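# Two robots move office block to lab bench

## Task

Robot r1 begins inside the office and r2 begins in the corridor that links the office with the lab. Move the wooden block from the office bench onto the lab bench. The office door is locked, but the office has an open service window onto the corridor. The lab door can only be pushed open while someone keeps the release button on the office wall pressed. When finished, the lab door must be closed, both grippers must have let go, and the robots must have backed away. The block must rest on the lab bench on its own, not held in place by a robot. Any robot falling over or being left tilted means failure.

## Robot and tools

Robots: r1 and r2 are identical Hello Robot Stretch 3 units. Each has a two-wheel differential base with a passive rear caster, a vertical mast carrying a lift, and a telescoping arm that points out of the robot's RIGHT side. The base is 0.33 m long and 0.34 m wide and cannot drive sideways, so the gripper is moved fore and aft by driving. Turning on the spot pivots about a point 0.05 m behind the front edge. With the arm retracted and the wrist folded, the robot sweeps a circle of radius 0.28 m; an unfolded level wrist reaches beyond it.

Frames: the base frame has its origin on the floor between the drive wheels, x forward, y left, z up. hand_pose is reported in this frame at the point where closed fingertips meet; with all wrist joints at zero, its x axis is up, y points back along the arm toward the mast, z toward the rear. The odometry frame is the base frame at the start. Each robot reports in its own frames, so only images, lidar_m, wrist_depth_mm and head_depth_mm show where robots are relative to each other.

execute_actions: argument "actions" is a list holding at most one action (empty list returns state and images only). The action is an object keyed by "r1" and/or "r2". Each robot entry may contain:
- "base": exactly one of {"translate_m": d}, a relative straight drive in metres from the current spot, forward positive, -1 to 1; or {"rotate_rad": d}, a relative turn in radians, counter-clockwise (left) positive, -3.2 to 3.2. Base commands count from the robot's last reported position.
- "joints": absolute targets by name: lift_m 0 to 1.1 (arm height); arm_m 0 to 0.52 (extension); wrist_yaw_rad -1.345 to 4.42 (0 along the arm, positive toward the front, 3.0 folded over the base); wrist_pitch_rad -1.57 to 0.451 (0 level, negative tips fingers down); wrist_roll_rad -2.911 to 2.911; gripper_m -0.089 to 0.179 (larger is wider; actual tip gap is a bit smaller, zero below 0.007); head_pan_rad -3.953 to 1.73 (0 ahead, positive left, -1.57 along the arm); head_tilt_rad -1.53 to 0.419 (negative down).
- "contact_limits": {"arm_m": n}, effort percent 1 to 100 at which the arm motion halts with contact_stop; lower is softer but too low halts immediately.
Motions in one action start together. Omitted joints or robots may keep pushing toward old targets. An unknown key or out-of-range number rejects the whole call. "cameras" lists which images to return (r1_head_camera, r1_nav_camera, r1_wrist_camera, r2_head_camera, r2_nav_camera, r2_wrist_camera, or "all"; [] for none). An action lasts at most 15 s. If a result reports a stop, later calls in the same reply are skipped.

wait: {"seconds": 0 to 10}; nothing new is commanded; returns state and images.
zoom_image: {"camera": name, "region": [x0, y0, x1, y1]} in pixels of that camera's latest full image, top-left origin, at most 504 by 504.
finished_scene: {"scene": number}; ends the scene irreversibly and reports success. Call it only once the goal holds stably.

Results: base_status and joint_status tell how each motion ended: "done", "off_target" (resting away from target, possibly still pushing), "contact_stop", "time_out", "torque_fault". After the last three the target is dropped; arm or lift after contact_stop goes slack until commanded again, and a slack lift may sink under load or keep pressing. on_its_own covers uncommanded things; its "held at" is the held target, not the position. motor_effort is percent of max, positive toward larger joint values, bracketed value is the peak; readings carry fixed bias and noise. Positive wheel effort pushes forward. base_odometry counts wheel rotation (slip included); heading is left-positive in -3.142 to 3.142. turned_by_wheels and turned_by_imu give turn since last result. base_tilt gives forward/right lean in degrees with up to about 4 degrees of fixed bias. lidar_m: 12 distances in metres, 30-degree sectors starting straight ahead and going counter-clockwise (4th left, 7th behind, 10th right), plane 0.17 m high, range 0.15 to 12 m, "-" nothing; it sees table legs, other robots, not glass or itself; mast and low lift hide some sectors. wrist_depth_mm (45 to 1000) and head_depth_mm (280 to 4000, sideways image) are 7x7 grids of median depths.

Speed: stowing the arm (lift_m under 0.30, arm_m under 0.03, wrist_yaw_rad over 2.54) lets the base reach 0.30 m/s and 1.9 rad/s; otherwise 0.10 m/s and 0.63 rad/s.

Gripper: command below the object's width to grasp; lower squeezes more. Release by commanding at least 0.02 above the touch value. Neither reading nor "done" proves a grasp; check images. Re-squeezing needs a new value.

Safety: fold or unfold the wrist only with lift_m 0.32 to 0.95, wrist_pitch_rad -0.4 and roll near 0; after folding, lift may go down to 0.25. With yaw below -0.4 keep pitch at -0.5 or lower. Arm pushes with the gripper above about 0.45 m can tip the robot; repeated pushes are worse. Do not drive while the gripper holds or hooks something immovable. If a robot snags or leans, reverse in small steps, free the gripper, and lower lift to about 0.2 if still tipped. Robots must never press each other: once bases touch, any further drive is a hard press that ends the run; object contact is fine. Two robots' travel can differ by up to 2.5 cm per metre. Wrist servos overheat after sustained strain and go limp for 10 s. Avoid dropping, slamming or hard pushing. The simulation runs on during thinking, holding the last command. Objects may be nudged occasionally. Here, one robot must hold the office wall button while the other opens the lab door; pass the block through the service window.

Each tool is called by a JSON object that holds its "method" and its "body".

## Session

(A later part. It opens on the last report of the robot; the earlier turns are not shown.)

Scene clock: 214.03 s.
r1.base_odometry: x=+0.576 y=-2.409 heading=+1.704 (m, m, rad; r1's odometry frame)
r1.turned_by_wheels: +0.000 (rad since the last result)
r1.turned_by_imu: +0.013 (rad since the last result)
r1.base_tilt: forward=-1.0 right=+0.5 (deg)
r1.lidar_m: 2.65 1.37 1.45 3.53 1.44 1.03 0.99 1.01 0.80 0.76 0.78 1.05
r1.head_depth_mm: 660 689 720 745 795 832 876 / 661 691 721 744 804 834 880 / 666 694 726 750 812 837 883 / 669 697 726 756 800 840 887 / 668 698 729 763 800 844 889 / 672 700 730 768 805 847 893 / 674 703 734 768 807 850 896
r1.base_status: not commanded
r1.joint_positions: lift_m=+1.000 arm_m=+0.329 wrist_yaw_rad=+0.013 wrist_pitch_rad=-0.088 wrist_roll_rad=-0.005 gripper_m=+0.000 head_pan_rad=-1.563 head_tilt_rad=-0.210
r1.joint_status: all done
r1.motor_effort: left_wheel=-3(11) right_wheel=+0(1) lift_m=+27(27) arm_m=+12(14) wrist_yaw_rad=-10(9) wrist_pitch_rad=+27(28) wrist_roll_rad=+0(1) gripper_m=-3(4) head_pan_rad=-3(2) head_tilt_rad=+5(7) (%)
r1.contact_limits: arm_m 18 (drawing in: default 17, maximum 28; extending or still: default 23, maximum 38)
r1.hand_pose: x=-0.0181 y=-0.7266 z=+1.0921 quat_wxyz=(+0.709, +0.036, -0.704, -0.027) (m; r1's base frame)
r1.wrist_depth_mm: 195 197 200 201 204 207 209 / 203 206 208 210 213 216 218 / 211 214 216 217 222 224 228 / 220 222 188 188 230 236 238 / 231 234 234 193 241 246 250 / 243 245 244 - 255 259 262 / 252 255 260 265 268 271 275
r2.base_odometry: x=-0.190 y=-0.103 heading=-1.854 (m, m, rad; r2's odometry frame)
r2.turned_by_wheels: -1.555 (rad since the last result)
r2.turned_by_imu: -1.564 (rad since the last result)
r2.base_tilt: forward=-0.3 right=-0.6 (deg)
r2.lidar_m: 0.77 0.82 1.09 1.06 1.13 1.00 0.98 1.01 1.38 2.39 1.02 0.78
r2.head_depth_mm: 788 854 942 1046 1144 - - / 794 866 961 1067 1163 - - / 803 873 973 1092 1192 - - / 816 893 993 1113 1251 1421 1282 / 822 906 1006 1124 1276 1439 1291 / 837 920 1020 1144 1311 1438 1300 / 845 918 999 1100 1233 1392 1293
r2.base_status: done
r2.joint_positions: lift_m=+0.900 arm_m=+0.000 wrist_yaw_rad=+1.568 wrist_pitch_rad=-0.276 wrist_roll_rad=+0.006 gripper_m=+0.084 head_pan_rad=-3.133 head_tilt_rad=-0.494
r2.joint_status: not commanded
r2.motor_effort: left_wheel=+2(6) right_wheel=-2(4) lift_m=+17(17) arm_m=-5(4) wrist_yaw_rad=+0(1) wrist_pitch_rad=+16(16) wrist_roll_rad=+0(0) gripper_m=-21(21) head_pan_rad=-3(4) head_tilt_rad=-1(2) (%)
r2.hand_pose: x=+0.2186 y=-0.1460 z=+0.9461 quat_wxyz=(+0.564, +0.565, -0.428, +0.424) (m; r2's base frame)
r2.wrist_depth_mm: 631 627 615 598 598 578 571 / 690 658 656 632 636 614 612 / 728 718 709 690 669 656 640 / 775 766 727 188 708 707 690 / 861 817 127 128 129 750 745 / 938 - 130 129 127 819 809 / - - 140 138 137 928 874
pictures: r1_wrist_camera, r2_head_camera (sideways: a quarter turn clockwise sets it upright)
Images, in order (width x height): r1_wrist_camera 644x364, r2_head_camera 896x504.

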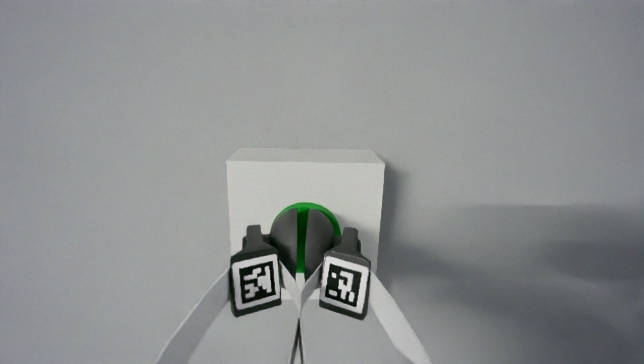

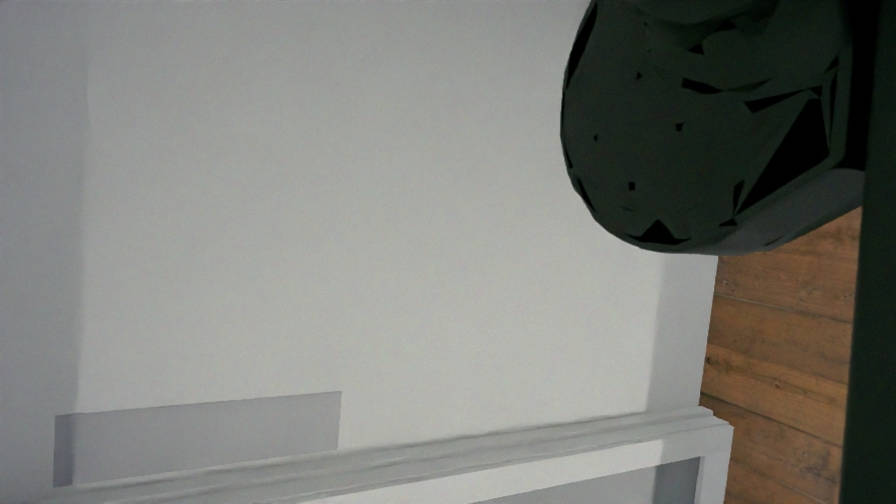

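{"method": "execute_actions", "body": {"actions": [{"r2":{"base":{"translate_m":-0.7}},"r1":{"joints":{"arm_m":0.31},"contact_limits":{"arm_m":18}}}], "cameras": ["r1_wrist_camera","r2_head_camera"]}}

Scene clock: 224.27 s.
r1.base_odometry: x=+0.576 y=-2.409 heading=+1.704 (m, m, rad; r1's odometry frame)
r1.turned_by_wheels: +0.000 (rad since the last result)
r1.turned_by_imu: -0.009 (rad since the last result)
r1.base_tilt: forward=-0.4 right=+1.4 (deg)
r1.lidar_m: 2.57 1.38 1.44 3.53 1.46 1.04 0.99 1.01 0.80 0.76 0.78 1.04
r1.head_depth_mm: 643 671 705 728 788 822 869 / 643 673 704 725 794 822 872 / 645 673 705 730 - 824 871 / 645 675 707 739 784 826 877 / 647 676 708 745 785 828 877 / 648 679 711 747 785 831 878 / 650 679 713 746 789 834 883
r1.base_status: not commanded
r1.joint_positions: lift_m=+1.000 arm_m=+0.309 wrist_yaw_rad=+0.008 wrist_pitch_rad=-0.046 wrist_roll_rad=-0.005 gripper_m=+0.000 head_pan_rad=-1.563 head_tilt_rad=-0.210
r1.joint_status: all done
r1.motor_effort: left_wheel=-1(3) right_wheel=+0(1) lift_m=+27(26) arm_m=+5(15) wrist_yaw_rad=-6(9) wrist_pitch_rad=+14(27) wrist_roll_rad=-1(1) gripper_m=-2(3) head_pan_rad=-2(2) head_tilt_rad=+6(6) (%)
r1.contact_limits: arm_m 18 (drawing in: default 17, maximum 28; extending or still: default 23, maximum 38)
r1.hand_pose: x=-0.0194 y=-0.7092 z=+1.1027 quat_wxyz=(+0.709, +0.019, -0.705, -0.014) (m; r1's base frame)
r1.wrist_depth_mm: 196 199 201 205 209 212 216 / 203 207 209 212 216 221 224 / 211 214 216 218 225 229 232 / 220 222 220 189 233 237 242 / 227 230 232 193 243 249 252 / 237 240 243 - 255 258 264 / 248 250 257 260 266 271 278
r2.base_odometry: x=+0.006 y=+0.569 heading=-1.854 (m, m, rad; r2's odometry frame)
r2.turned_by_wheels: +0.000 (rad since the last result)
r2.turned_by_imu: +0.004 (rad since the last result)
r2.base_tilt: forward=-0.2 right=-0.5 (deg)
r2.lidar_m: 1.46 1.48 1.14 0.63 0.38 0.29 0.28 0.30 0.43 1.09 1.95 1.50
r2.head_depth_mm: - - - - 296 - - / - - - 286 300 - - / - - - 289 307 - - / - - - 292 323 378 439 / - - - 294 331 383 444 / - - - 297 337 393 450 / - - - 302 345 401 463
r2.base_status: done
r2.joint_positions: lift_m=+0.900 arm_m=+0.000 wrist_yaw_rad=+1.568 wrist_pitch_rad=-0.276 wrist_roll_rad=+0.006 gripper_m=+0.084 head_pan_rad=-3.133 head_tilt_rad=-0.494
r2.joint_status: not commanded
r2.motor_effort: left_wheel=+2(4) right_wheel=-1(5) lift_m=+17(16) arm_m=-4(4) wrist_yaw_rad=+1(1) wrist_pitch_rad=+15(15) wrist_roll_rad=+0(0) gripper_m=-21(21) head_pan_rad=-3(3) head_tilt_rad=-3(2) (%)
r2.hand_pose: x=+0.2186 y=-0.1460 z=+0.9461 quat_wxyz=(+0.564, +0.565, -0.428, +0.424) (m; r2's base frame)
r2.wrist_depth_mm: - - - - - - - / - - - - - - - / - - - - - - - / - - - 189 - - - / - - 127 128 129 - - / - - 130 129 127 - - / - - 139 138 137 - -
pictures: r1_wrist_camera, r2_head_camera (sideways: a quarter turn clockwise sets it upright)
Images, in order (width x height): r1_wrist_camera 644x364, r2_head_camera 896x504.

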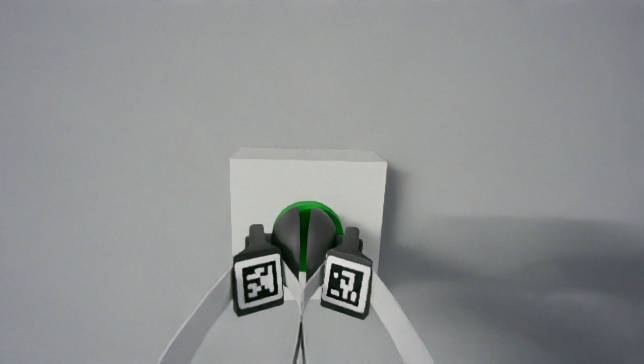

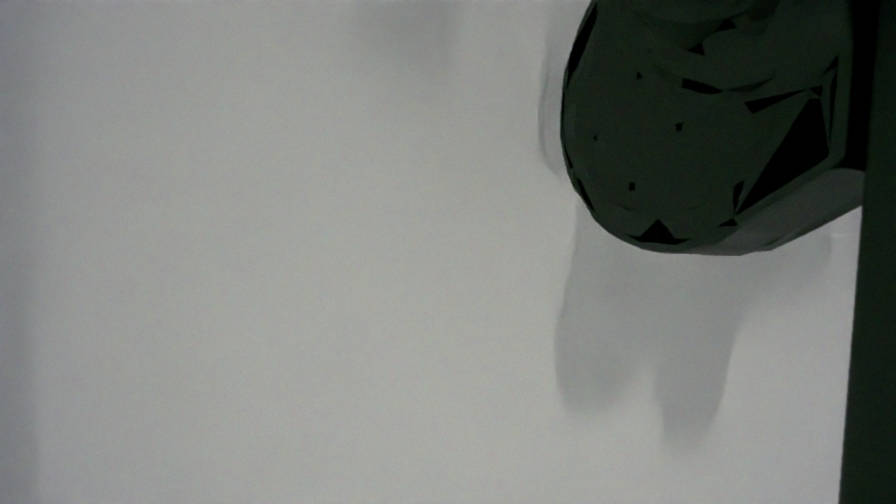

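{"method": "execute_actions", "body": {"actions": [{"r2":{"base":{"translate_m":-0.4}}}], "cameras": ["r2_head_camera","r2_nav_camera"]}}

Scene clock: 230.57 s.
r1.base_odometry: x=+0.576 y=-2.409 heading=+1.704 (m, m, rad; r1's odometry frame)
r1.turned_by_wheels: +0.000 (rad since the last result)
r1.turned_by_imu: +0.001 (rad since the last result)
r1.base_tilt: forward=-0.4 right=+1.4 (deg)
r1.lidar_m: 2.57 1.37 1.44 3.54 1.46 1.04 0.99 1.01 0.80 0.76 0.78 1.04
r1.head_depth_mm: 642 669 702 727 789 821 870 / 642 671 705 725 794 822 868 / 646 674 706 731 - 822 871 / 646 674 706 738 785 828 874 / 646 677 708 745 784 830 878 / 649 677 710 747 786 830 880 / 649 679 712 749 786 831 880
r1.base_status: not commanded
r1.joint_positions: lift_m=+1.000 arm_m=+0.309 wrist_yaw_rad=+0.008 wrist_pitch_rad=-0.046 wrist_roll_rad=-0.005 gripper_m=+0.000 head_pan_rad=-1.563 head_tilt_rad=-0.210
r1.joint_status: not commanded
r1.motor_effort: left_wheel=-1(1) right_wheel=-1(1) lift_m=+27(26) arm_m=+5(5) wrist_yaw_rad=-6(6) wrist_pitch_rad=+14(14) wrist_roll_rad=-1(1) gripper_m=-3(3) head_pan_rad=-2(2) head_tilt_rad=+6(5) (%)
r1.hand_pose: x=-0.0194 y=-0.7092 z=+1.1027 quat_wxyz=(+0.709, +0.019, -0.705, -0.014) (m; r1's base frame)
r1.wrist_depth_mm: 196 198 202 206 207 212 214 / 202 205 210 213 215 220 224 / 211 213 216 220 224 228 232 / 219 223 221 189 234 237 243 / 228 231 232 193 243 248 252 / 237 240 242 - 254 259 265 / 247 250 257 262 265 270 276
r2.base_odometry: x=+0.118 y=+0.953 heading=-1.854 (m, m, rad; r2's odometry frame)
r2.turned_by_wheels: +0.000 (rad since the last result)
r2.turned_by_imu: +0.003 (rad since the last result)
r2.base_tilt: forward=-0.2 right=-0.5 (deg)
r2.lidar_m: 1.86 1.52 0.49 0.28 0.25 0.25 0.29 0.51 1.15 0.40 0.40 1.91
r2.head_depth_mm: - - - - - - - / - - - 293 308 - - / - 287 300 329 357 - - / 291 310 341 378 426 516 565 / 321 355 396 447 512 605 713 / 366 412 470 557 1726 1470 1276 / 2163 2380 2610 2626 1926 1504 1296
r2.base_status: done
r2.joint_positions: lift_m=+0.900 arm_m=+0.000 wrist_yaw_rad=+1.568 wrist_pitch_rad=-0.276 wrist_roll_rad=+0.006 gripper_m=+0.084 head_pan_rad=-3.133 head_tilt_rad=-0.495
r2.joint_status: not commanded
r2.motor_effort: left_wheel=-1(18) right_wheel=-3(18) lift_m=+18(18) arm_m=-4(4) wrist_yaw_rad=+1(1) wrist_pitch_rad=+16(16) wrist_roll_rad=+0(0) gripper_m=-21(21) head_pan_rad=-3(4) head_tilt_rad=-3(3) (%)
r2.hand_pose: x=+0.2186 y=-0.1460 z=+0.9460 quat_wxyz=(+0.564, +0.565, -0.428, +0.424) (m; r2's base frame)
r2.wrist_depth_mm: - - - - - - - / - - - - - - - / - - - - - - - / - - - 189 - - - / - - 126 128 129 - - / - - 130 129 127 - - / - - 140 138 137 - -
pictures: r2_head_camera (sideways: a quarter turn clockwise sets it upright), r2_nav_camera (sideways: a quarter turn counterclockwise sets it upright)
Images, in order (width x height): r2_head_camera 896x504, r2_nav_camera 672x504.

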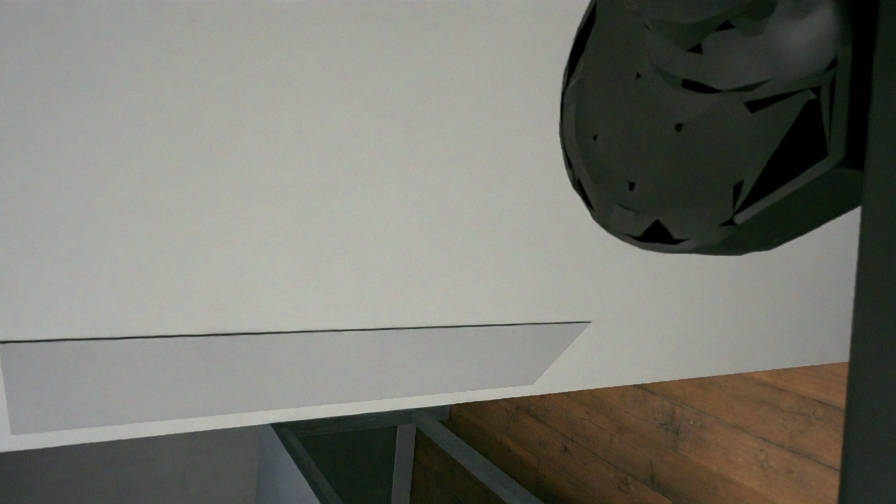

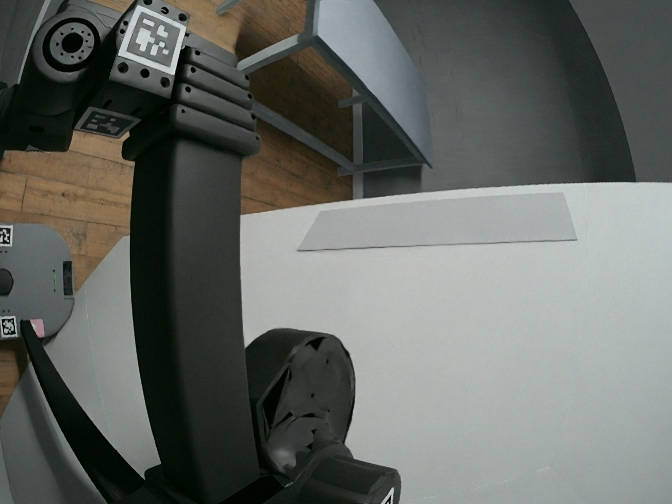

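{"method": "execute_actions", "body": {"actions": [{"r2":{"base":{"translate_m":-0.95}}}], "cameras": ["r2_head_camera","r2_nav_camera"]}}

Scene clock: 242.83 s.
r1.base_odometry: x=+0.576 y=-2.409 heading=+1.704 (m, m, rad; r1's odometry frame)
r1.turned_by_wheels: +0.000 (rad since the last result)
r1.turned_by_imu: +0.001 (rad since the last result)
r1.base_tilt: forward=-0.5 right=+1.4 (deg)
r1.lidar_m: 2.57 1.37 1.44 3.54 1.46 1.03 0.98 1.01 0.80 0.76 0.78 1.04
r1.head_depth_mm: 642 671 702 726 789 822 869 / 644 673 704 726 795 821 872 / 645 673 706 731 - 822 873 / 645 675 708 738 784 829 874 / 647 677 709 746 784 829 875 / 649 677 710 746 786 829 880 / 650 680 712 750 790 831 882
r1.base_status: not commanded
r1.joint_positions: lift_m=+1.000 arm_m=+0.309 wrist_yaw_rad=+0.008 wrist_pitch_rad=-0.046 wrist_roll_rad=-0.005 gripper_m=+0.000 head_pan_rad=-1.563 head_tilt_rad=-0.210
r1.joint_status: not commanded
r1.motor_effort: left_wheel=-1(1) right_wheel=-1(1) lift_m=+27(27) arm_m=+5(5) wrist_yaw_rad=-6(5) wrist_pitch_rad=+14(14) wrist_roll_rad=-1(0) gripper_m=-4(3) head_pan_rad=-1(2) head_tilt_rad=+6(6) (%)
r1.hand_pose: x=-0.0194 y=-0.7092 z=+1.1027 quat_wxyz=(+0.709, +0.019, -0.705, -0.014) (m; r1's base frame)
r1.wrist_depth_mm: 195 200 202 205 208 212 215 / 204 205 209 212 216 219 224 / 211 212 216 220 223 229 232 / 218 222 221 188 232 238 241 / 227 232 232 193 243 249 253 / 237 240 242 - 254 259 264 / 247 249 257 263 268 271 275
r2.base_odometry: x=+0.383 y=+1.865 heading=-1.854 (m, m, rad; r2's odometry frame)
r2.turned_by_wheels: +0.000 (rad since the last result)
r2.turned_by_imu: +0.005 (rad since the last result)
r2.base_tilt: forward=-0.3 right=-0.5 (deg)
r2.lidar_m: 1.02 1.09 1.24 1.21 1.28 1.52 1.49 1.09 0.84 0.82 1.36 1.05
r2.head_depth_mm: 1208 1316 1451 1620 1763 - - / 1217 1348 1473 1660 1804 - - / 1245 1366 1509 1681 1848 - - / 1254 1384 1539 1714 1873 1530 1278 / 1282 1386 1570 1748 1891 1518 1278 / 1294 1435 1580 1775 1918 1510 1312 / 1315 1442 1616 1811 1914 1510 1295
r2.base_status: done
r2.joint_positions: lift_m=+0.900 arm_m=+0.000 wrist_yaw_rad=+1.569 wrist_pitch_rad=-0.276 wrist_roll_rad=+0.006 gripper_m=+0.084 head_pan_rad=-3.133 head_tilt_rad=-0.495
r2.joint_status: not commanded
r2.motor_effort: left_wheel=+0(10) right_wheel=+0(9) lift_m=+18(18) arm_m=-4(4) wrist_yaw_rad=+1(1) wrist_pitch_rad=+16(16) wrist_roll_rad=+0(0) gripper_m=-21(21) head_pan_rad=-3(3) head_tilt_rad=-3(1) (%)
r2.hand_pose: x=+0.2186 y=-0.1459 z=+0.9460 quat_wxyz=(+0.564, +0.565, -0.428, +0.424) (m; r2's base frame)
r2.wrist_depth_mm: 878 845 840 824 799 802 776 / 923 916 938 883 857 837 839 / - 985 978 946 911 909 869 / - - - 188 983 980 964 / - - 126 128 129 - - / - - 130 129 128 - - / - - 139 138 137 - -
pictures: r2_head_camera (sideways: a quarter turn clockwise sets it upright), r2_nav_camera (sideways: a quarter turn counterclockwise sets it upright)
Images, in order (width x height): r2_head_camera 896x504, r2_nav_camera 672x504.

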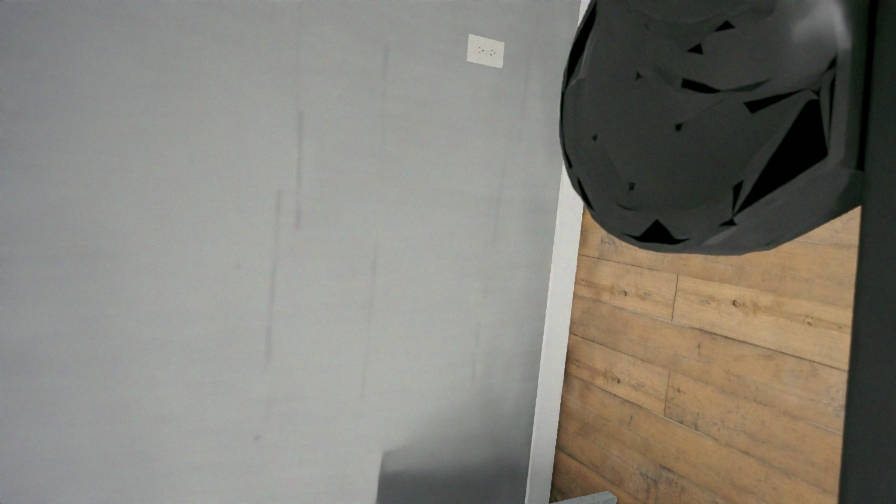

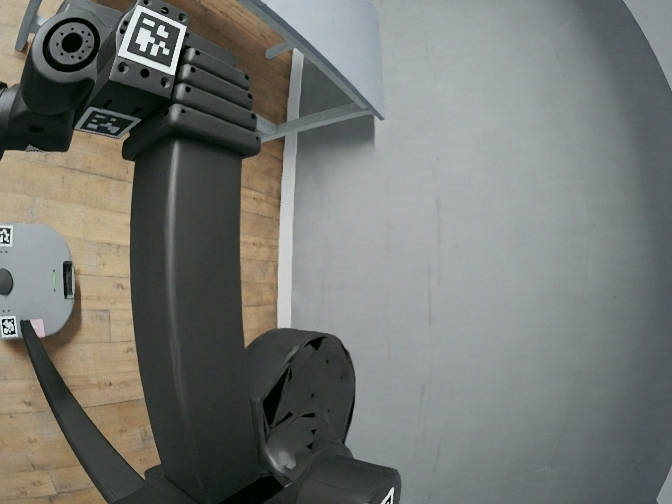

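{"method": "execute_actions", "body": {"actions": [{"r2":{"base":{"translate_m":-0.35},"joints":{"wrist_yaw_rad":0,"head_pan_rad":-1.57,"head_tilt_rad":-0.6}},"r1":{"joints":{"arm_m":0.0}}}], "cameras": ["r2_head_camera"]}}

Scene clock: 249.43 s.
r1.base_odometry: x=+0.576 y=-2.409 heading=+1.704 (m, m, rad; r1's odometry frame)
r1.turned_by_wheels: +0.000 (rad since the last result)
r1.turned_by_imu: -0.004 (rad since the last result)
r1.base_tilt: forward=-0.2 right=+2.0 (deg)
r1.lidar_m: 2.52 1.37 1.43 3.54 1.47 1.04 0.99 1.01 0.80 0.76 0.78 1.03
r1.head_depth_mm: 631 660 693 729 770 809 - / 633 662 693 731 766 - - / 633 662 696 714 767 - - / 634 662 697 728 774 820 868 / 634 663 697 735 776 821 869 / 637 664 698 736 777 821 872 / 637 667 700 735 777 823 875
r1.base_status: not commanded
r1.joint_positions: lift_m=+1.000 arm_m=+0.002 wrist_yaw_rad=+0.000 wrist_pitch_rad=-0.022 wrist_roll_rad=-0.005 gripper_m=+0.000 head_pan_rad=-1.563 head_tilt_rad=-0.210
r1.joint_status: all done
joint sent to its limit — the command would take r1.arm_m past its lower limit, so that joint was sent only as far as its limit.
r1.motor_effort: left_wheel=-1(5) right_wheel=+0(5) lift_m=+26(27) arm_m=-3(10) wrist_yaw_rad=+0(6) wrist_pitch_rad=+7(14) wrist_roll_rad=+0(0) gripper_m=-3(3) head_pan_rad=-2(2) head_tilt_rad=+5(6) (%)
r1.hand_pose: x=-0.0214 y=-0.4029 z=+1.1088 quat_wxyz=(+0.709, +0.008, -0.705, -0.008) (m; r1's base frame)
r1.wrist_depth_mm: 465 465 481 485 504 513 527 / 472 490 496 513 514 521 537 / 497 505 519 515 533 548 566 / 506 521 529 537 556 570 583 / 530 537 564 - 578 587 603 / 543 564 574 - 601 613 630 / 579 585 595 615 625 656 667
r2.base_odometry: x=+0.481 y=+2.201 heading=-1.854 (m, m, rad; r2's odometry frame)
r2.turned_by_wheels: +0.000 (rad since the last result)
r2.turned_by_imu: +0.002 (rad since the last result)
r2.base_tilt: forward=-0.3 right=-0.5 (deg)
r2.lidar_m: 1.37 1.46 1.26 1.24 1.32 1.16 1.14 1.05 0.81 0.80 0.84 1.39
r2.head_depth_mm: 2905 3277 1354 951 1774 - - / 2975 3310 1335 981 1710 - - / 2980 3361 1319 963 462 - - / 3025 3355 1315 970 458 - 1203 / 3053 3373 1310 1013 1686 1369 1197 / 3104 3485 1304 1005 1737 1345 1198 / 2848 2945 1376 1014 1588 1364 1182
r2.base_status: done
r2.joint_positions: lift_m=+0.900 arm_m=+0.000 wrist_yaw_rad=+0.002 wrist_pitch_rad=-0.276 wrist_roll_rad=+0.006 gripper_m=+0.084 head_pan_rad=-1.577 head_tilt_rad=-0.593
r2.joint_status: all done
r2.motor_effort: left_wheel=+1(3) right_wheel=+0(3) lift_m=+18(17) arm_m=-4(4) wrist_yaw_rad=-1(5) wrist_pitch_rad=+15(16) wrist_roll_rad=+0(0) gripper_m=-21(21) head_pan_rad=+5(49) head_tilt_rad=-3(13) (%)
r2.hand_pose: x=-0.0211 y=-0.3853 z=+0.9460 quat_wxyz=(+0.699, +0.098, -0.702, -0.097) (m; r2's base frame)
r2.wrist_depth_mm: - - - - - - - / - - - - - - - / - - - - - - - / - 681 639 189 651 702 703 / - 669 127 128 129 604 573 / - - 130 129 128 - - / - - 140 138 137 - -
pictures: r2_head_camera (sideways: a quarter turn clockwise sets it upright)
Images, in order (width x height): r2_head_camera 896x504.

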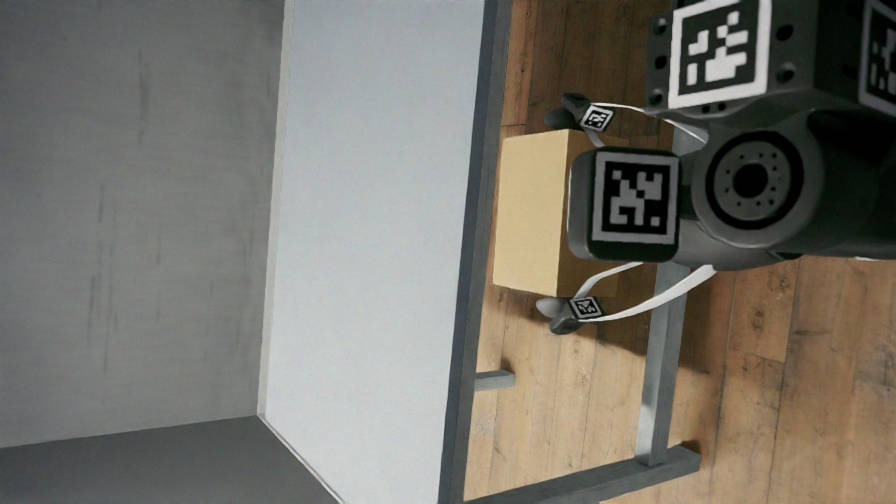

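{"method": "execute_actions", "body": {"actions": [{"r2":{"joints":{"arm_m":0.52}}}], "cameras": []}}

{"method": "execute_actions", "body": {"actions": [{"r2":{"joints":{"lift_m":0.76}}}], "cameras": ["r2_head_camera","r2_wrist_camera"]}}

Scene clock: 257.10 s.
r1.base_odometry: x=+0.576 y=-2.409 heading=+1.704 (m, m, rad; r1's odometry frame)
r1.turned_by_wheels: +0.000 (rad since the last result)
r1.turned_by_imu: +0.001 (rad since the last result)
r1.base_tilt: forward=-0.1 right=+2.0 (deg)
r1.lidar_m: 2.52 1.37 1.43 3.53 1.47 1.04 0.98 1.01 0.80 0.76 0.78 1.03
r1.head_depth_mm: 631 659 694 730 770 812 - / 631 660 693 731 766 - - / 632 663 695 716 767 - - / 634 663 697 728 774 819 867 / 634 665 697 733 775 820 872 / 637 665 698 736 777 821 870 / 637 666 700 737 777 823 874
r1.base_status: not commanded
r1.joint_positions: lift_m=+1.000 arm_m=+0.002 wrist_yaw_rad=+0.000 wrist_pitch_rad=-0.022 wrist_roll_rad=-0.005 gripper_m=+0.000 head_pan_rad=-1.563 head_tilt_rad=-0.210
r1.joint_status: not commanded
r1.motor_effort: left_wheel=+0(1) right_wheel=+1(1) lift_m=+26(26) arm_m=-3(3) wrist_yaw_rad=+0(0) wrist_pitch_rad=+7(7) wrist_roll_rad=+0(1) gripper_m=-2(2) head_pan_rad=-2(2) head_tilt_rad=+5(5) (%)
r1.hand_pose: x=-0.0214 y=-0.4029 z=+1.1088 quat_wxyz=(+0.709, +0.008, -0.705, -0.008) (m; r1's base frame)
r1.wrist_depth_mm: 464 470 481 492 501 505 527 / 479 479 498 510 514 530 542 / 494 503 511 513 536 552 551 / 505 521 527 541 564 570 585 / 531 542 548 - 577 590 610 / 550 559 567 - 604 606 630 / 568 597 595 617 632 633 674
r2.base_odometry: x=+0.481 y=+2.201 heading=-1.854 (m, m, rad; r2's odometry frame)
r2.turned_by_wheels: +0.000 (rad since the last result)
r2.turned_by_imu: +0.002 (rad since the last result)
r2.base_tilt: forward=-0.3 right=-0.5 (deg)
r2.lidar_m: 1.37 1.46 1.26 1.24 1.31 1.16 1.14 1.05 0.81 0.79 0.84 1.39
r2.head_depth_mm: 2939 3224 1440 - - 1367 1218 / 2990 3311 - 956 1763 1359 1203 / 3027 3281 1154 974 1756 1361 1201 / 3037 3446 1176 983 1750 1347 1190 / 3012 3539 1314 1007 1741 1354 1197 / 3113 3491 1308 1003 1732 1342 1189 / 2827 2977 1372 1014 1578 1371 1193
r2.base_status: not commanded
r2.joint_positions: lift_m=+0.900 arm_m=+0.519 wrist_yaw_rad=+0.001 wrist_pitch_rad=-0.276 wrist_roll_rad=+0.006 gripper_m=+0.084 head_pan_rad=-1.577 head_tilt_rad=-0.593
r2.joint_status: all done
joint sent to its limit — the command would take r2.arm_m past its upper limit, so that joint was sent only as far as its limit.
r2.motor_effort: left_wheel=+1(1) right_wheel=+1(0) lift_m=+17(18) arm_m=+3(3) wrist_yaw_rad=-1(1) wrist_pitch_rad=+16(15) wrist_roll_rad=+0(0) gripper_m=-21(21) head_pan_rad=+5(4) head_tilt_rad=-3(3) (%)
r2.hand_pose: x=-0.0213 y=-0.9035 z=+0.9460 quat_wxyz=(+0.699, +0.097, -0.702, -0.098) (m; r2's base frame)
r2.wrist_depth_mm: - - - - - - - / - - - - - - - / - - - - - - - / - 679 627 188 648 685 701 / 491 492 127 128 129 507 503 / 390 - 130 129 128 414 394 / 334 314 139 138 138 318 329
pictures: none
No camera images: the call's "cameras" was empty. Leave "cameras" out to get every camera's image.

Scene clock: 259.20 s.
r1.base_odometry: x=+0.576 y=-2.409 heading=+1.704 (m, m, rad; r1's odometry frame)
r1.turned_by_wheels: +0.000 (rad since the last result)
r1.turned_by_imu: +0.000 (rad since the last result)
r1.base_tilt: forward=-0.2 right=+2.0 (deg)
r1.lidar_m: 2.52 1.38 1.43 3.55 1.47 1.04 0.99 1.01 0.80 0.76 0.78 1.03
r1.head_depth_mm: 632 660 692 730 770 811 - / 632 662 694 731 766 - - / 632 664 695 717 765 - - / 634 663 697 727 773 819 868 / 634 665 695 735 773 821 872 / 636 665 699 734 776 821 872 / 637 666 700 736 779 824 875
r1.base_status: not commanded
r1.joint_positions: lift_m=+1.000 arm_m=+0.002 wrist_yaw_rad=+0.000 wrist_pitch_rad=-0.022 wrist_roll_rad=-0.005 gripper_m=+0.000 head_pan_rad=-1.563 head_tilt_rad=-0.210
r1.joint_status: not commanded
r1.motor_effort: left_wheel=-1(1) right_wheel=+1(0) lift_m=+26(26) arm_m=-3(3) wrist_yaw_rad=-1(0) wrist_pitch_rad=+7(7) wrist_roll_rad=-1(0) gripper_m=-2(2) head_pan_rad=-2(2) head_tilt_rad=+6(6) (%)
r1.hand_pose: x=-0.0214 y=-0.4029 z=+1.1088 quat_wxyz=(+0.709, +0.008, -0.705, -0.008) (m; r1's base frame)
r1.wrist_depth_mm: 463 473 481 496 505 509 521 / 475 487 503 502 520 535 541 / 498 505 517 510 532 551 558 / 511 518 531 542 555 563 582 / 528 542 552 - 573 591 611 / 564 563 574 - 597 615 634 / 573 585 602 618 629 653 671
r2.base_odometry: x=+0.481 y=+2.201 heading=-1.854 (m, m, rad; r2's odometry frame)
r2.turned_by_wheels: +0.000 (rad since the last result)
r2.turned_by_imu: +0.000 (rad since the last result)
r2.base_tilt: forward=-0.3 right=-0.5 (deg)
r2.lidar_m: 1.37 1.46 1.26 1.24 1.31 1.16 1.14 1.05 0.81 0.80 0.85 1.40
r2.head_depth_mm: 2954 3284 1345 952 1764 1496 - / 2968 3307 1340 977 - 1350 1211 / 2981 3337 1412 960 1753 1352 1196 / 3075 3427 1318 975 1755 1342 1208 / 3064 3463 1294 1008 1753 1342 1197 / 3145 3480 1297 1005 1722 1347 1188 / 2863 2955 1383 1017 1583 1375 1192
r2.base_status: not commanded
r2.joint_positions: lift_m=+0.760 arm_m=+0.519 wrist_yaw_rad=+0.001 wrist_pitch_rad=-0.276 wrist_roll_rad=+0.006 gripper_m=+0.084 head_pan_rad=-1.577 head_tilt_rad=-0.593
r2.joint_status: all done
r2.motor_effort: left_wheel=+0(0) right_wheel=+0(0) lift_m=+17(19) arm_m=+3(3) wrist_yaw_rad=-1(0) wrist_pitch_rad=+16(16) wrist_roll_rad=+0(0) gripper_m=-22(21) head_pan_rad=+5(4) head_tilt_rad=-4(4) (%)
r2.hand_pose: x=-0.0213 y=-0.9035 z=+0.8061 quat_wxyz=(+0.699, +0.097, -0.702, -0.098) (m; r2's base frame)
r2.wrist_depth_mm: - - - - - - - / - - - - - - - / 529 533 548 546 551 562 567 / 342 342 322 188 326 353 356 / 251 252 126 128 129 259 261 / 199 - 130 129 128 212 203 / - 160 139 138 137 161 168
pictures: r2_head_camera (sideways: a quarter turn clockwise sets it upright), r2_wrist_camera
Images, in order (width x height): r2_head_camera 896x504, r2_wrist_camera 644x364.

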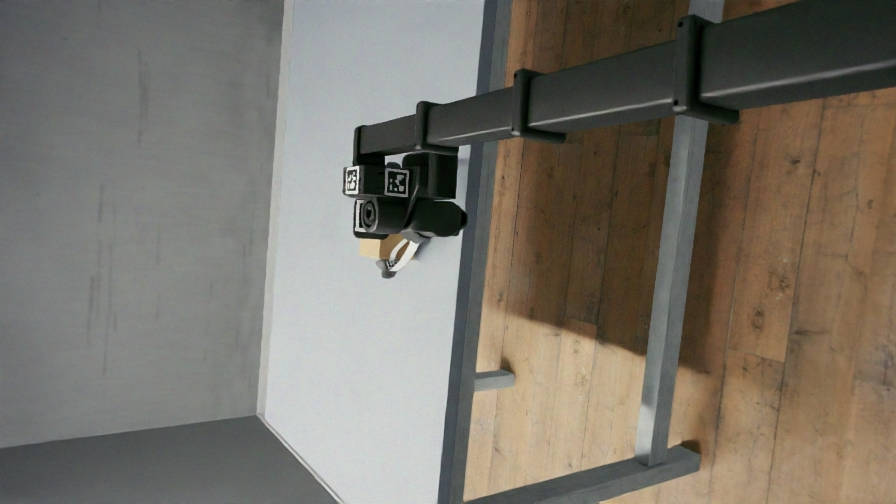

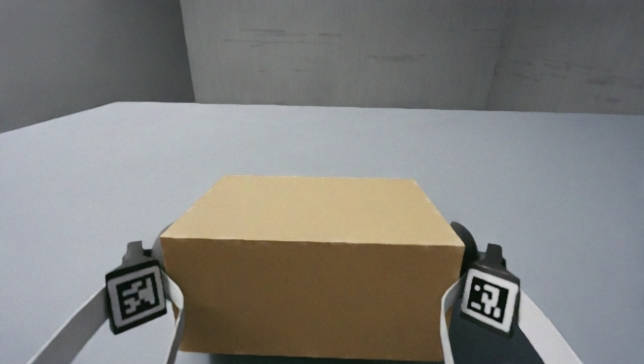

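{"method": "execute_actions", "body": {"actions": [{"r2":{"joints":{"lift_m":0.746}}}], "cameras": []}}

{"method": "execute_actions", "body": {"actions": [{"r2":{"joints":{"gripper_m":0.179}}}], "cameras": []}}

{"method": "execute_actions", "body": {"actions": [{"r2":{"joints":{"lift_m":0.88,"arm_m":0,"head_pan_rad":0.2,"head_tilt_rad":-0.2}}}], "cameras": ["r2_head_camera","r2_wrist_camera"]}}

Scene clock: 262.43 s.
r1.base_odometry: x=+0.576 y=-2.409 heading=+1.704 (m, m, rad; r1's odometry frame)
r1.turned_by_wheels: +0.000 (rad since the last result)
r1.turned_by_imu: +0.000 (rad since the last result)
r1.base_tilt: forward=-0.1 right=+2.0 (deg)
r1.lidar_m: 2.52 1.38 1.43 3.53 1.47 1.03 0.99 1.01 0.80 0.76 0.78 1.03
r1.head_depth_mm: 632 660 693 730 770 810 - / 632 661 694 731 765 - - / 634 661 697 715 767 - - / 634 663 696 728 772 819 868 / 634 665 698 734 776 818 871 / 635 666 698 735 777 822 874 / 637 667 700 738 776 825 874
r1.base_status: not commanded
r1.joint_positions: lift_m=+1.000 arm_m=+0.002 wrist_yaw_rad=+0.000 wrist_pitch_rad=-0.022 wrist_roll_rad=-0.005 gripper_m=+0.000 head_pan_rad=-1.563 head_tilt_rad=-0.210
r1.joint_status: not commanded
r1.motor_effort: left_wheel=+0(1) right_wheel=+1(0) lift_m=+26(26) arm_m=-3(3) wrist_yaw_rad=+0(0) wrist_pitch_rad=+7(7) wrist_roll_rad=-1(1) gripper_m=-3(2) head_pan_rad=-2(2) head_tilt_rad=+6(6) (%)
r1.hand_pose: x=-0.0214 y=-0.4029 z=+1.1088 quat_wxyz=(+0.709, +0.008, -0.705, -0.008) (m; r1's base frame)
r1.wrist_depth_mm: 460 472 478 490 502 511 520 / 479 490 492 509 517 532 546 / 496 503 517 523 537 548 560 / 511 520 531 539 558 578 581 / 529 544 556 - 584 595 610 / 549 558 564 - 608 608 634 / 574 574 601 609 631 645 654
r2.base_odometry: x=+0.481 y=+2.201 heading=-1.854 (m, m, rad; r2's odometry frame)
r2.turned_by_wheels: +0.000 (rad since the last result)
r2.turned_by_imu: +0.001 (rad since the last result)
r2.base_tilt: forward=-0.3 right=-0.5 (deg)
r2.lidar_m: 1.37 1.46 1.26 1.24 1.31 1.16 1.14 1.05 0.81 0.79 0.84 1.39
r2.head_depth_mm: 2952 3294 1349 947 1785 1477 - / 2940 3337 1341 985 - 1324 1211 / 2975 3404 1407 991 1756 1366 1197 / 3042 3393 1318 978 1748 1346 1199 / 3118 3505 1304 1007 1741 1352 1197 / 3145 3494 1300 1005 1724 1333 1195 / 2893 2959 1367 1017 1565 1377 1185
r2.base_status: not commanded
r2.joint_positions: lift_m=+0.746 arm_m=+0.519 wrist_yaw_rad=+0.001 wrist_pitch_rad=-0.268 wrist_roll_rad=+0.006 gripper_m=+0.084 head_pan_rad=-1.577 head_tilt_rad=-0.593
r2.joint_status: all done
r2.motor_effort: left_wheel=+0(1) right_wheel=+1(0) lift_m=+17(18) arm_m=+3(3) wrist_yaw_rad=+0(1) wrist_pitch_rad=+12(15) wrist_roll_rad=+0(0) gripper_m=-21(21) head_pan_rad=+5(4) head_tilt_rad=-3(5) (%)
r2.hand_pose: x=-0.0213 y=-0.9043 z=+0.7942 quat_wxyz=(+0.699, +0.095, -0.702, -0.095) (m; r2's base frame)
r2.wrist_depth_mm: - - - - - - - / - - - - - - - / 498 507 509 514 522 534 539 / 318 321 191 178 306 329 333 / 233 234 127 127 128 240 239 / 184 136 130 129 128 196 189 / - 147 142 140 140 149 155
pictures: none
No camera images: the call's "cameras" was empty. Leave "cameras" out to get every camera's image.

Scene clock: 263.87 s.
r1.base_odometry: x=+0.576 y=-2.409 heading=+1.704 (m, m, rad; r1's odometry frame)
r1.turned_by_wheels: +0.000 (rad since the last result)
r1.turned_by_imu: +0.000 (rad since the last result)
r1.base_tilt: forward=-0.1 right=+1.9 (deg)
r1.lidar_m: 2.52 1.37 1.43 3.55 1.47 1.04 0.98 1.01 0.80 0.76 0.78 1.03
r1.head_depth_mm: 632 661 692 729 768 811 - / 631 661 694 731 764 - - / 633 664 696 717 765 - - / 634 664 695 728 774 819 870 / 634 666 697 734 775 820 870 / 636 665 700 733 775 822 873 / 636 668 702 737 778 824 875
r1.base_status: not commanded
r1.joint_positions: lift_m=+1.000 arm_m=+0.002 wrist_yaw_rad=+0.000 wrist_pitch_rad=-0.022 wrist_roll_rad=-0.005 gripper_m=+0.000 head_pan_rad=-1.563 head_tilt_rad=-0.210
r1.joint_status: not commanded
r1.motor_effort: left_wheel=-1(0) right_wheel=+0(0) lift_m=+26(26) arm_m=-3(3) wrist_yaw_rad=+0(1) wrist_pitch_rad=+7(7) wrist_roll_rad=-1(1) gripper_m=-3(3) head_pan_rad=-2(2) head_tilt_rad=+6(6) (%)
r1.hand_pose: x=-0.0214 y=-0.4029 z=+1.1088 quat_wxyz=(+0.709, +0.008, -0.705, -0.008) (m; r1's base frame)
r1.wrist_depth_mm: 462 473 483 488 502 512 521 / 475 488 504 499 514 522 539 / 497 509 513 515 532 552 556 / 513 521 529 549 561 573 577 / 533 539 538 - 585 588 608 / 556 565 578 - 608 613 633 / 574 577 601 610 621 637 658
r2.base_odometry: x=+0.481 y=+2.201 heading=-1.854 (m, m, rad; r2's odometry frame)
r2.turned_by_wheels: +0.000 (rad since the last result)
r2.turned_by_imu: +0.000 (rad since the last result)
r2.base_tilt: forward=-0.3 right=-0.5 (deg)
r2.lidar_m: 1.37 1.46 1.26 1.24 1.31 1.16 1.14 1.05 0.81 0.79 0.84 1.39
r2.head_depth_mm: 2983 3243 1345 946 1762 1487 - / 2945 3326 1337 981 - 1330 1211 / 2962 3317 1397 971 1750 1348 1200 / 3090 3360 1315 978 1771 1351 1205 / 3069 3480 1302 1010 1747 1337 1194 / 3130 3469 1304 1009 1740 1339 1189 / 2878 2988 1369 1017 1586 1373 1188
r2.base_status: not commanded
r2.joint_positions: lift_m=+0.746 arm_m=+0.519 wrist_yaw_rad=+0.001 wrist_pitch_rad=-0.263 wrist_roll_rad=+0.006 gripper_m=+0.179 head_pan_rad=-1.577 head_tilt_rad=-0.593
r2.joint_status: all done
r2.motor_effort: left_wheel=+0(1) right_wheel=+1(0) lift_m=+17(16) arm_m=+3(3) wrist_yaw_rad=+0(0) wrist_pitch_rad=+9(12) wrist_roll_rad=-1(0) gripper_m=+0(89) head_pan_rad=+4(5) head_tilt_rad=-3(3) (%)
r2.hand_pose: x=-0.0213 y=-0.9047 z=+0.7953 quat_wxyz=(+0.699, +0.093, -0.703, -0.093) (m; r2's base frame)
r2.wrist_depth_mm: - - - - - - - / - - - - - - - / 515 520 525 529 536 546 557 / 324 326 195 183 310 335 339 / 236 237 131 132 133 249 242 / - 179 133 130 127 189 190 / 148 153 144 143 140 150 155
pictures: none
No camera images: the call's "cameras" was empty. Leave "cameras" out to get every camera's image.

Scene clock: 268.87 s.
r1.base_odometry: x=+0.576 y=-2.409 heading=+1.704 (m, m, rad; r1's odometry frame)
r1.turned_by_wheels: +0.000 (rad since the last result)
r1.turned_by_imu: +0.001 (rad since the last result)
r1.base_tilt: forward=-0.1 right=+1.9 (deg)
r1.lidar_m: 2.51 1.38 1.43 3.54 1.47 1.03 0.99 1.01 0.80 0.76 0.78 1.03
r1.head_depth_mm: 632 660 693 728 768 812 - / 632 662 694 732 766 - - / 633 662 694 714 767 - - / 634 664 695 727 771 819 868 / 634 665 698 733 775 818 869 / 636 667 699 737 775 820 872 / 637 666 700 736 778 822 875
r1.base_status: not commanded
r1.joint_positions: lift_m=+1.000 arm_m=+0.002 wrist_yaw_rad=+0.000 wrist_pitch_rad=-0.022 wrist_roll_rad=-0.005 gripper_m=+0.000 head_pan_rad=-1.563 head_tilt_rad=-0.210
r1.joint_status: not commanded
r1.motor_effort: left_wheel=-1(0) right_wheel=+0(1) lift_m=+26(26) arm_m=-3(3) wrist_yaw_rad=+1(1) wrist_pitch_rad=+7(7) wrist_roll_rad=+0(1) gripper_m=-2(3) head_pan_rad=-2(3) head_tilt_rad=+6(6) (%)
r1.hand_pose: x=-0.0214 y=-0.4029 z=+1.1088 quat_wxyz=(+0.709, +0.008, -0.705, -0.008) (m; r1's base frame)
r1.wrist_depth_mm: 467 472 484 487 495 508 524 / 480 480 502 509 519 525 547 / 493 504 512 519 536 546 565 / 511 523 533 533 559 568 588 / 532 544 553 - 575 585 609 / 546 564 568 - 605 618 631 / 569 583 607 614 633 641 672
r2.base_odometry: x=+0.481 y=+2.201 heading=-1.854 (m, m, rad; r2's odometry frame)
r2.turned_by_wheels: +0.000 (rad since the last result)
r2.turned_by_imu: +0.001 (rad since the last result)
r2.base_tilt: forward=-0.3 right=-0.4 (deg)
r2.lidar_m: 1.37 1.46 1.27 1.24 1.31 1.16 1.14 1.05 0.81 0.79 0.85 1.39
r2.head_depth_mm: 1152 1196 1239 1305 1359 1415 1479 / 1188 1238 1280 1343 1415 1483 1528 / 1231 1278 1319 1392 1451 1537 1582 / 1269 1324 1387 1451 1517 1591 1580 / 1304 1366 1431 1506 1586 1666 1586 / 1358 1429 1489 1575 1656 1736 1576 / 1410 1481 1567 1636 1745 1820 1535
r2.base_status: not commanded
r2.joint_positions: lift_m=+0.880 arm_m=+0.000 wrist_yaw_rad=+0.001 wrist_pitch_rad=-0.261 wrist_roll_rad=+0.006 gripper_m=+0.179 head_pan_rad=+0.193 head_tilt_rad=-0.211
r2.joint_status: all done
r2.motor_effort: left_wheel=+0(0) right_wheel=+0(0) lift_m=+34(37) arm_m=-4(3) wrist_yaw_rad=-1(1) wrist_pitch_rad=+9(10) wrist_roll_rad=+0(0) gripper_m=+0(0) head_pan_rad=+5(49) head_tilt_rad=+3(26) (%)
r2.hand_pose: x=-0.0213 y=-0.3867 z=+0.9288 quat_wxyz=(+0.699, +0.092, -0.703, -0.092) (m; r2's base frame)
r2.wrist_depth_mm: - - - - - - - / - - - - - - - / - - - - - - - / - 655 664 655 668 681 695 / - 677 - - 622 574 594 / - - - - - - - / - - - - - - -
pictures: r2_head_camera (sideways: a quarter turn clockwise sets it upright), r2_wrist_camera
Images, in order (width x height): r2_head_camera 896x504, r2_wrist_camera 644x364.

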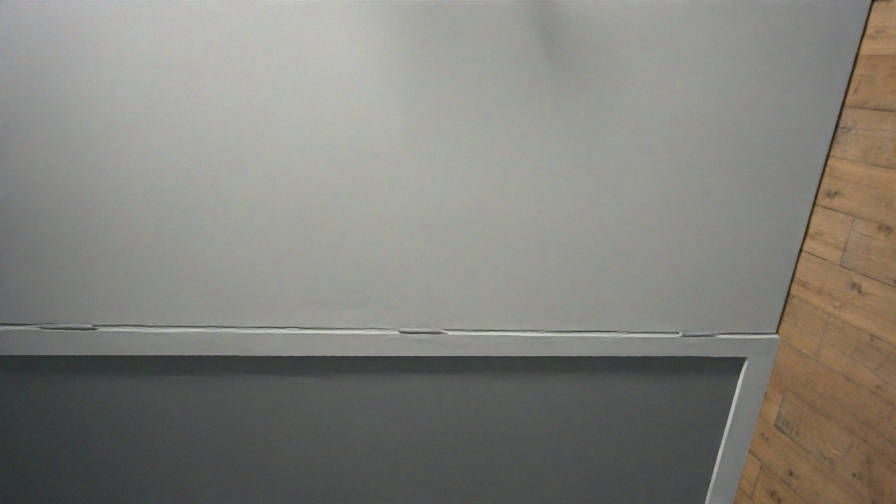

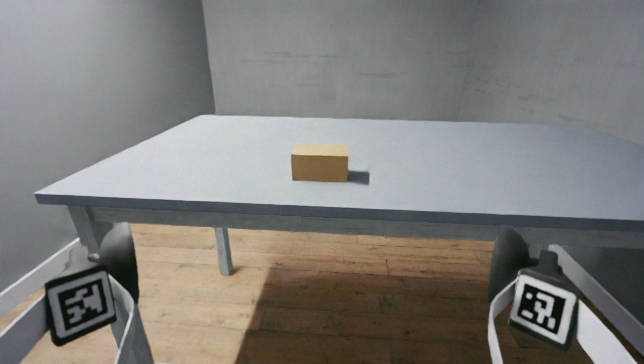

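{"method": "finished_scene", "body": {"scene": 2}}

The scene is finished: the task was done.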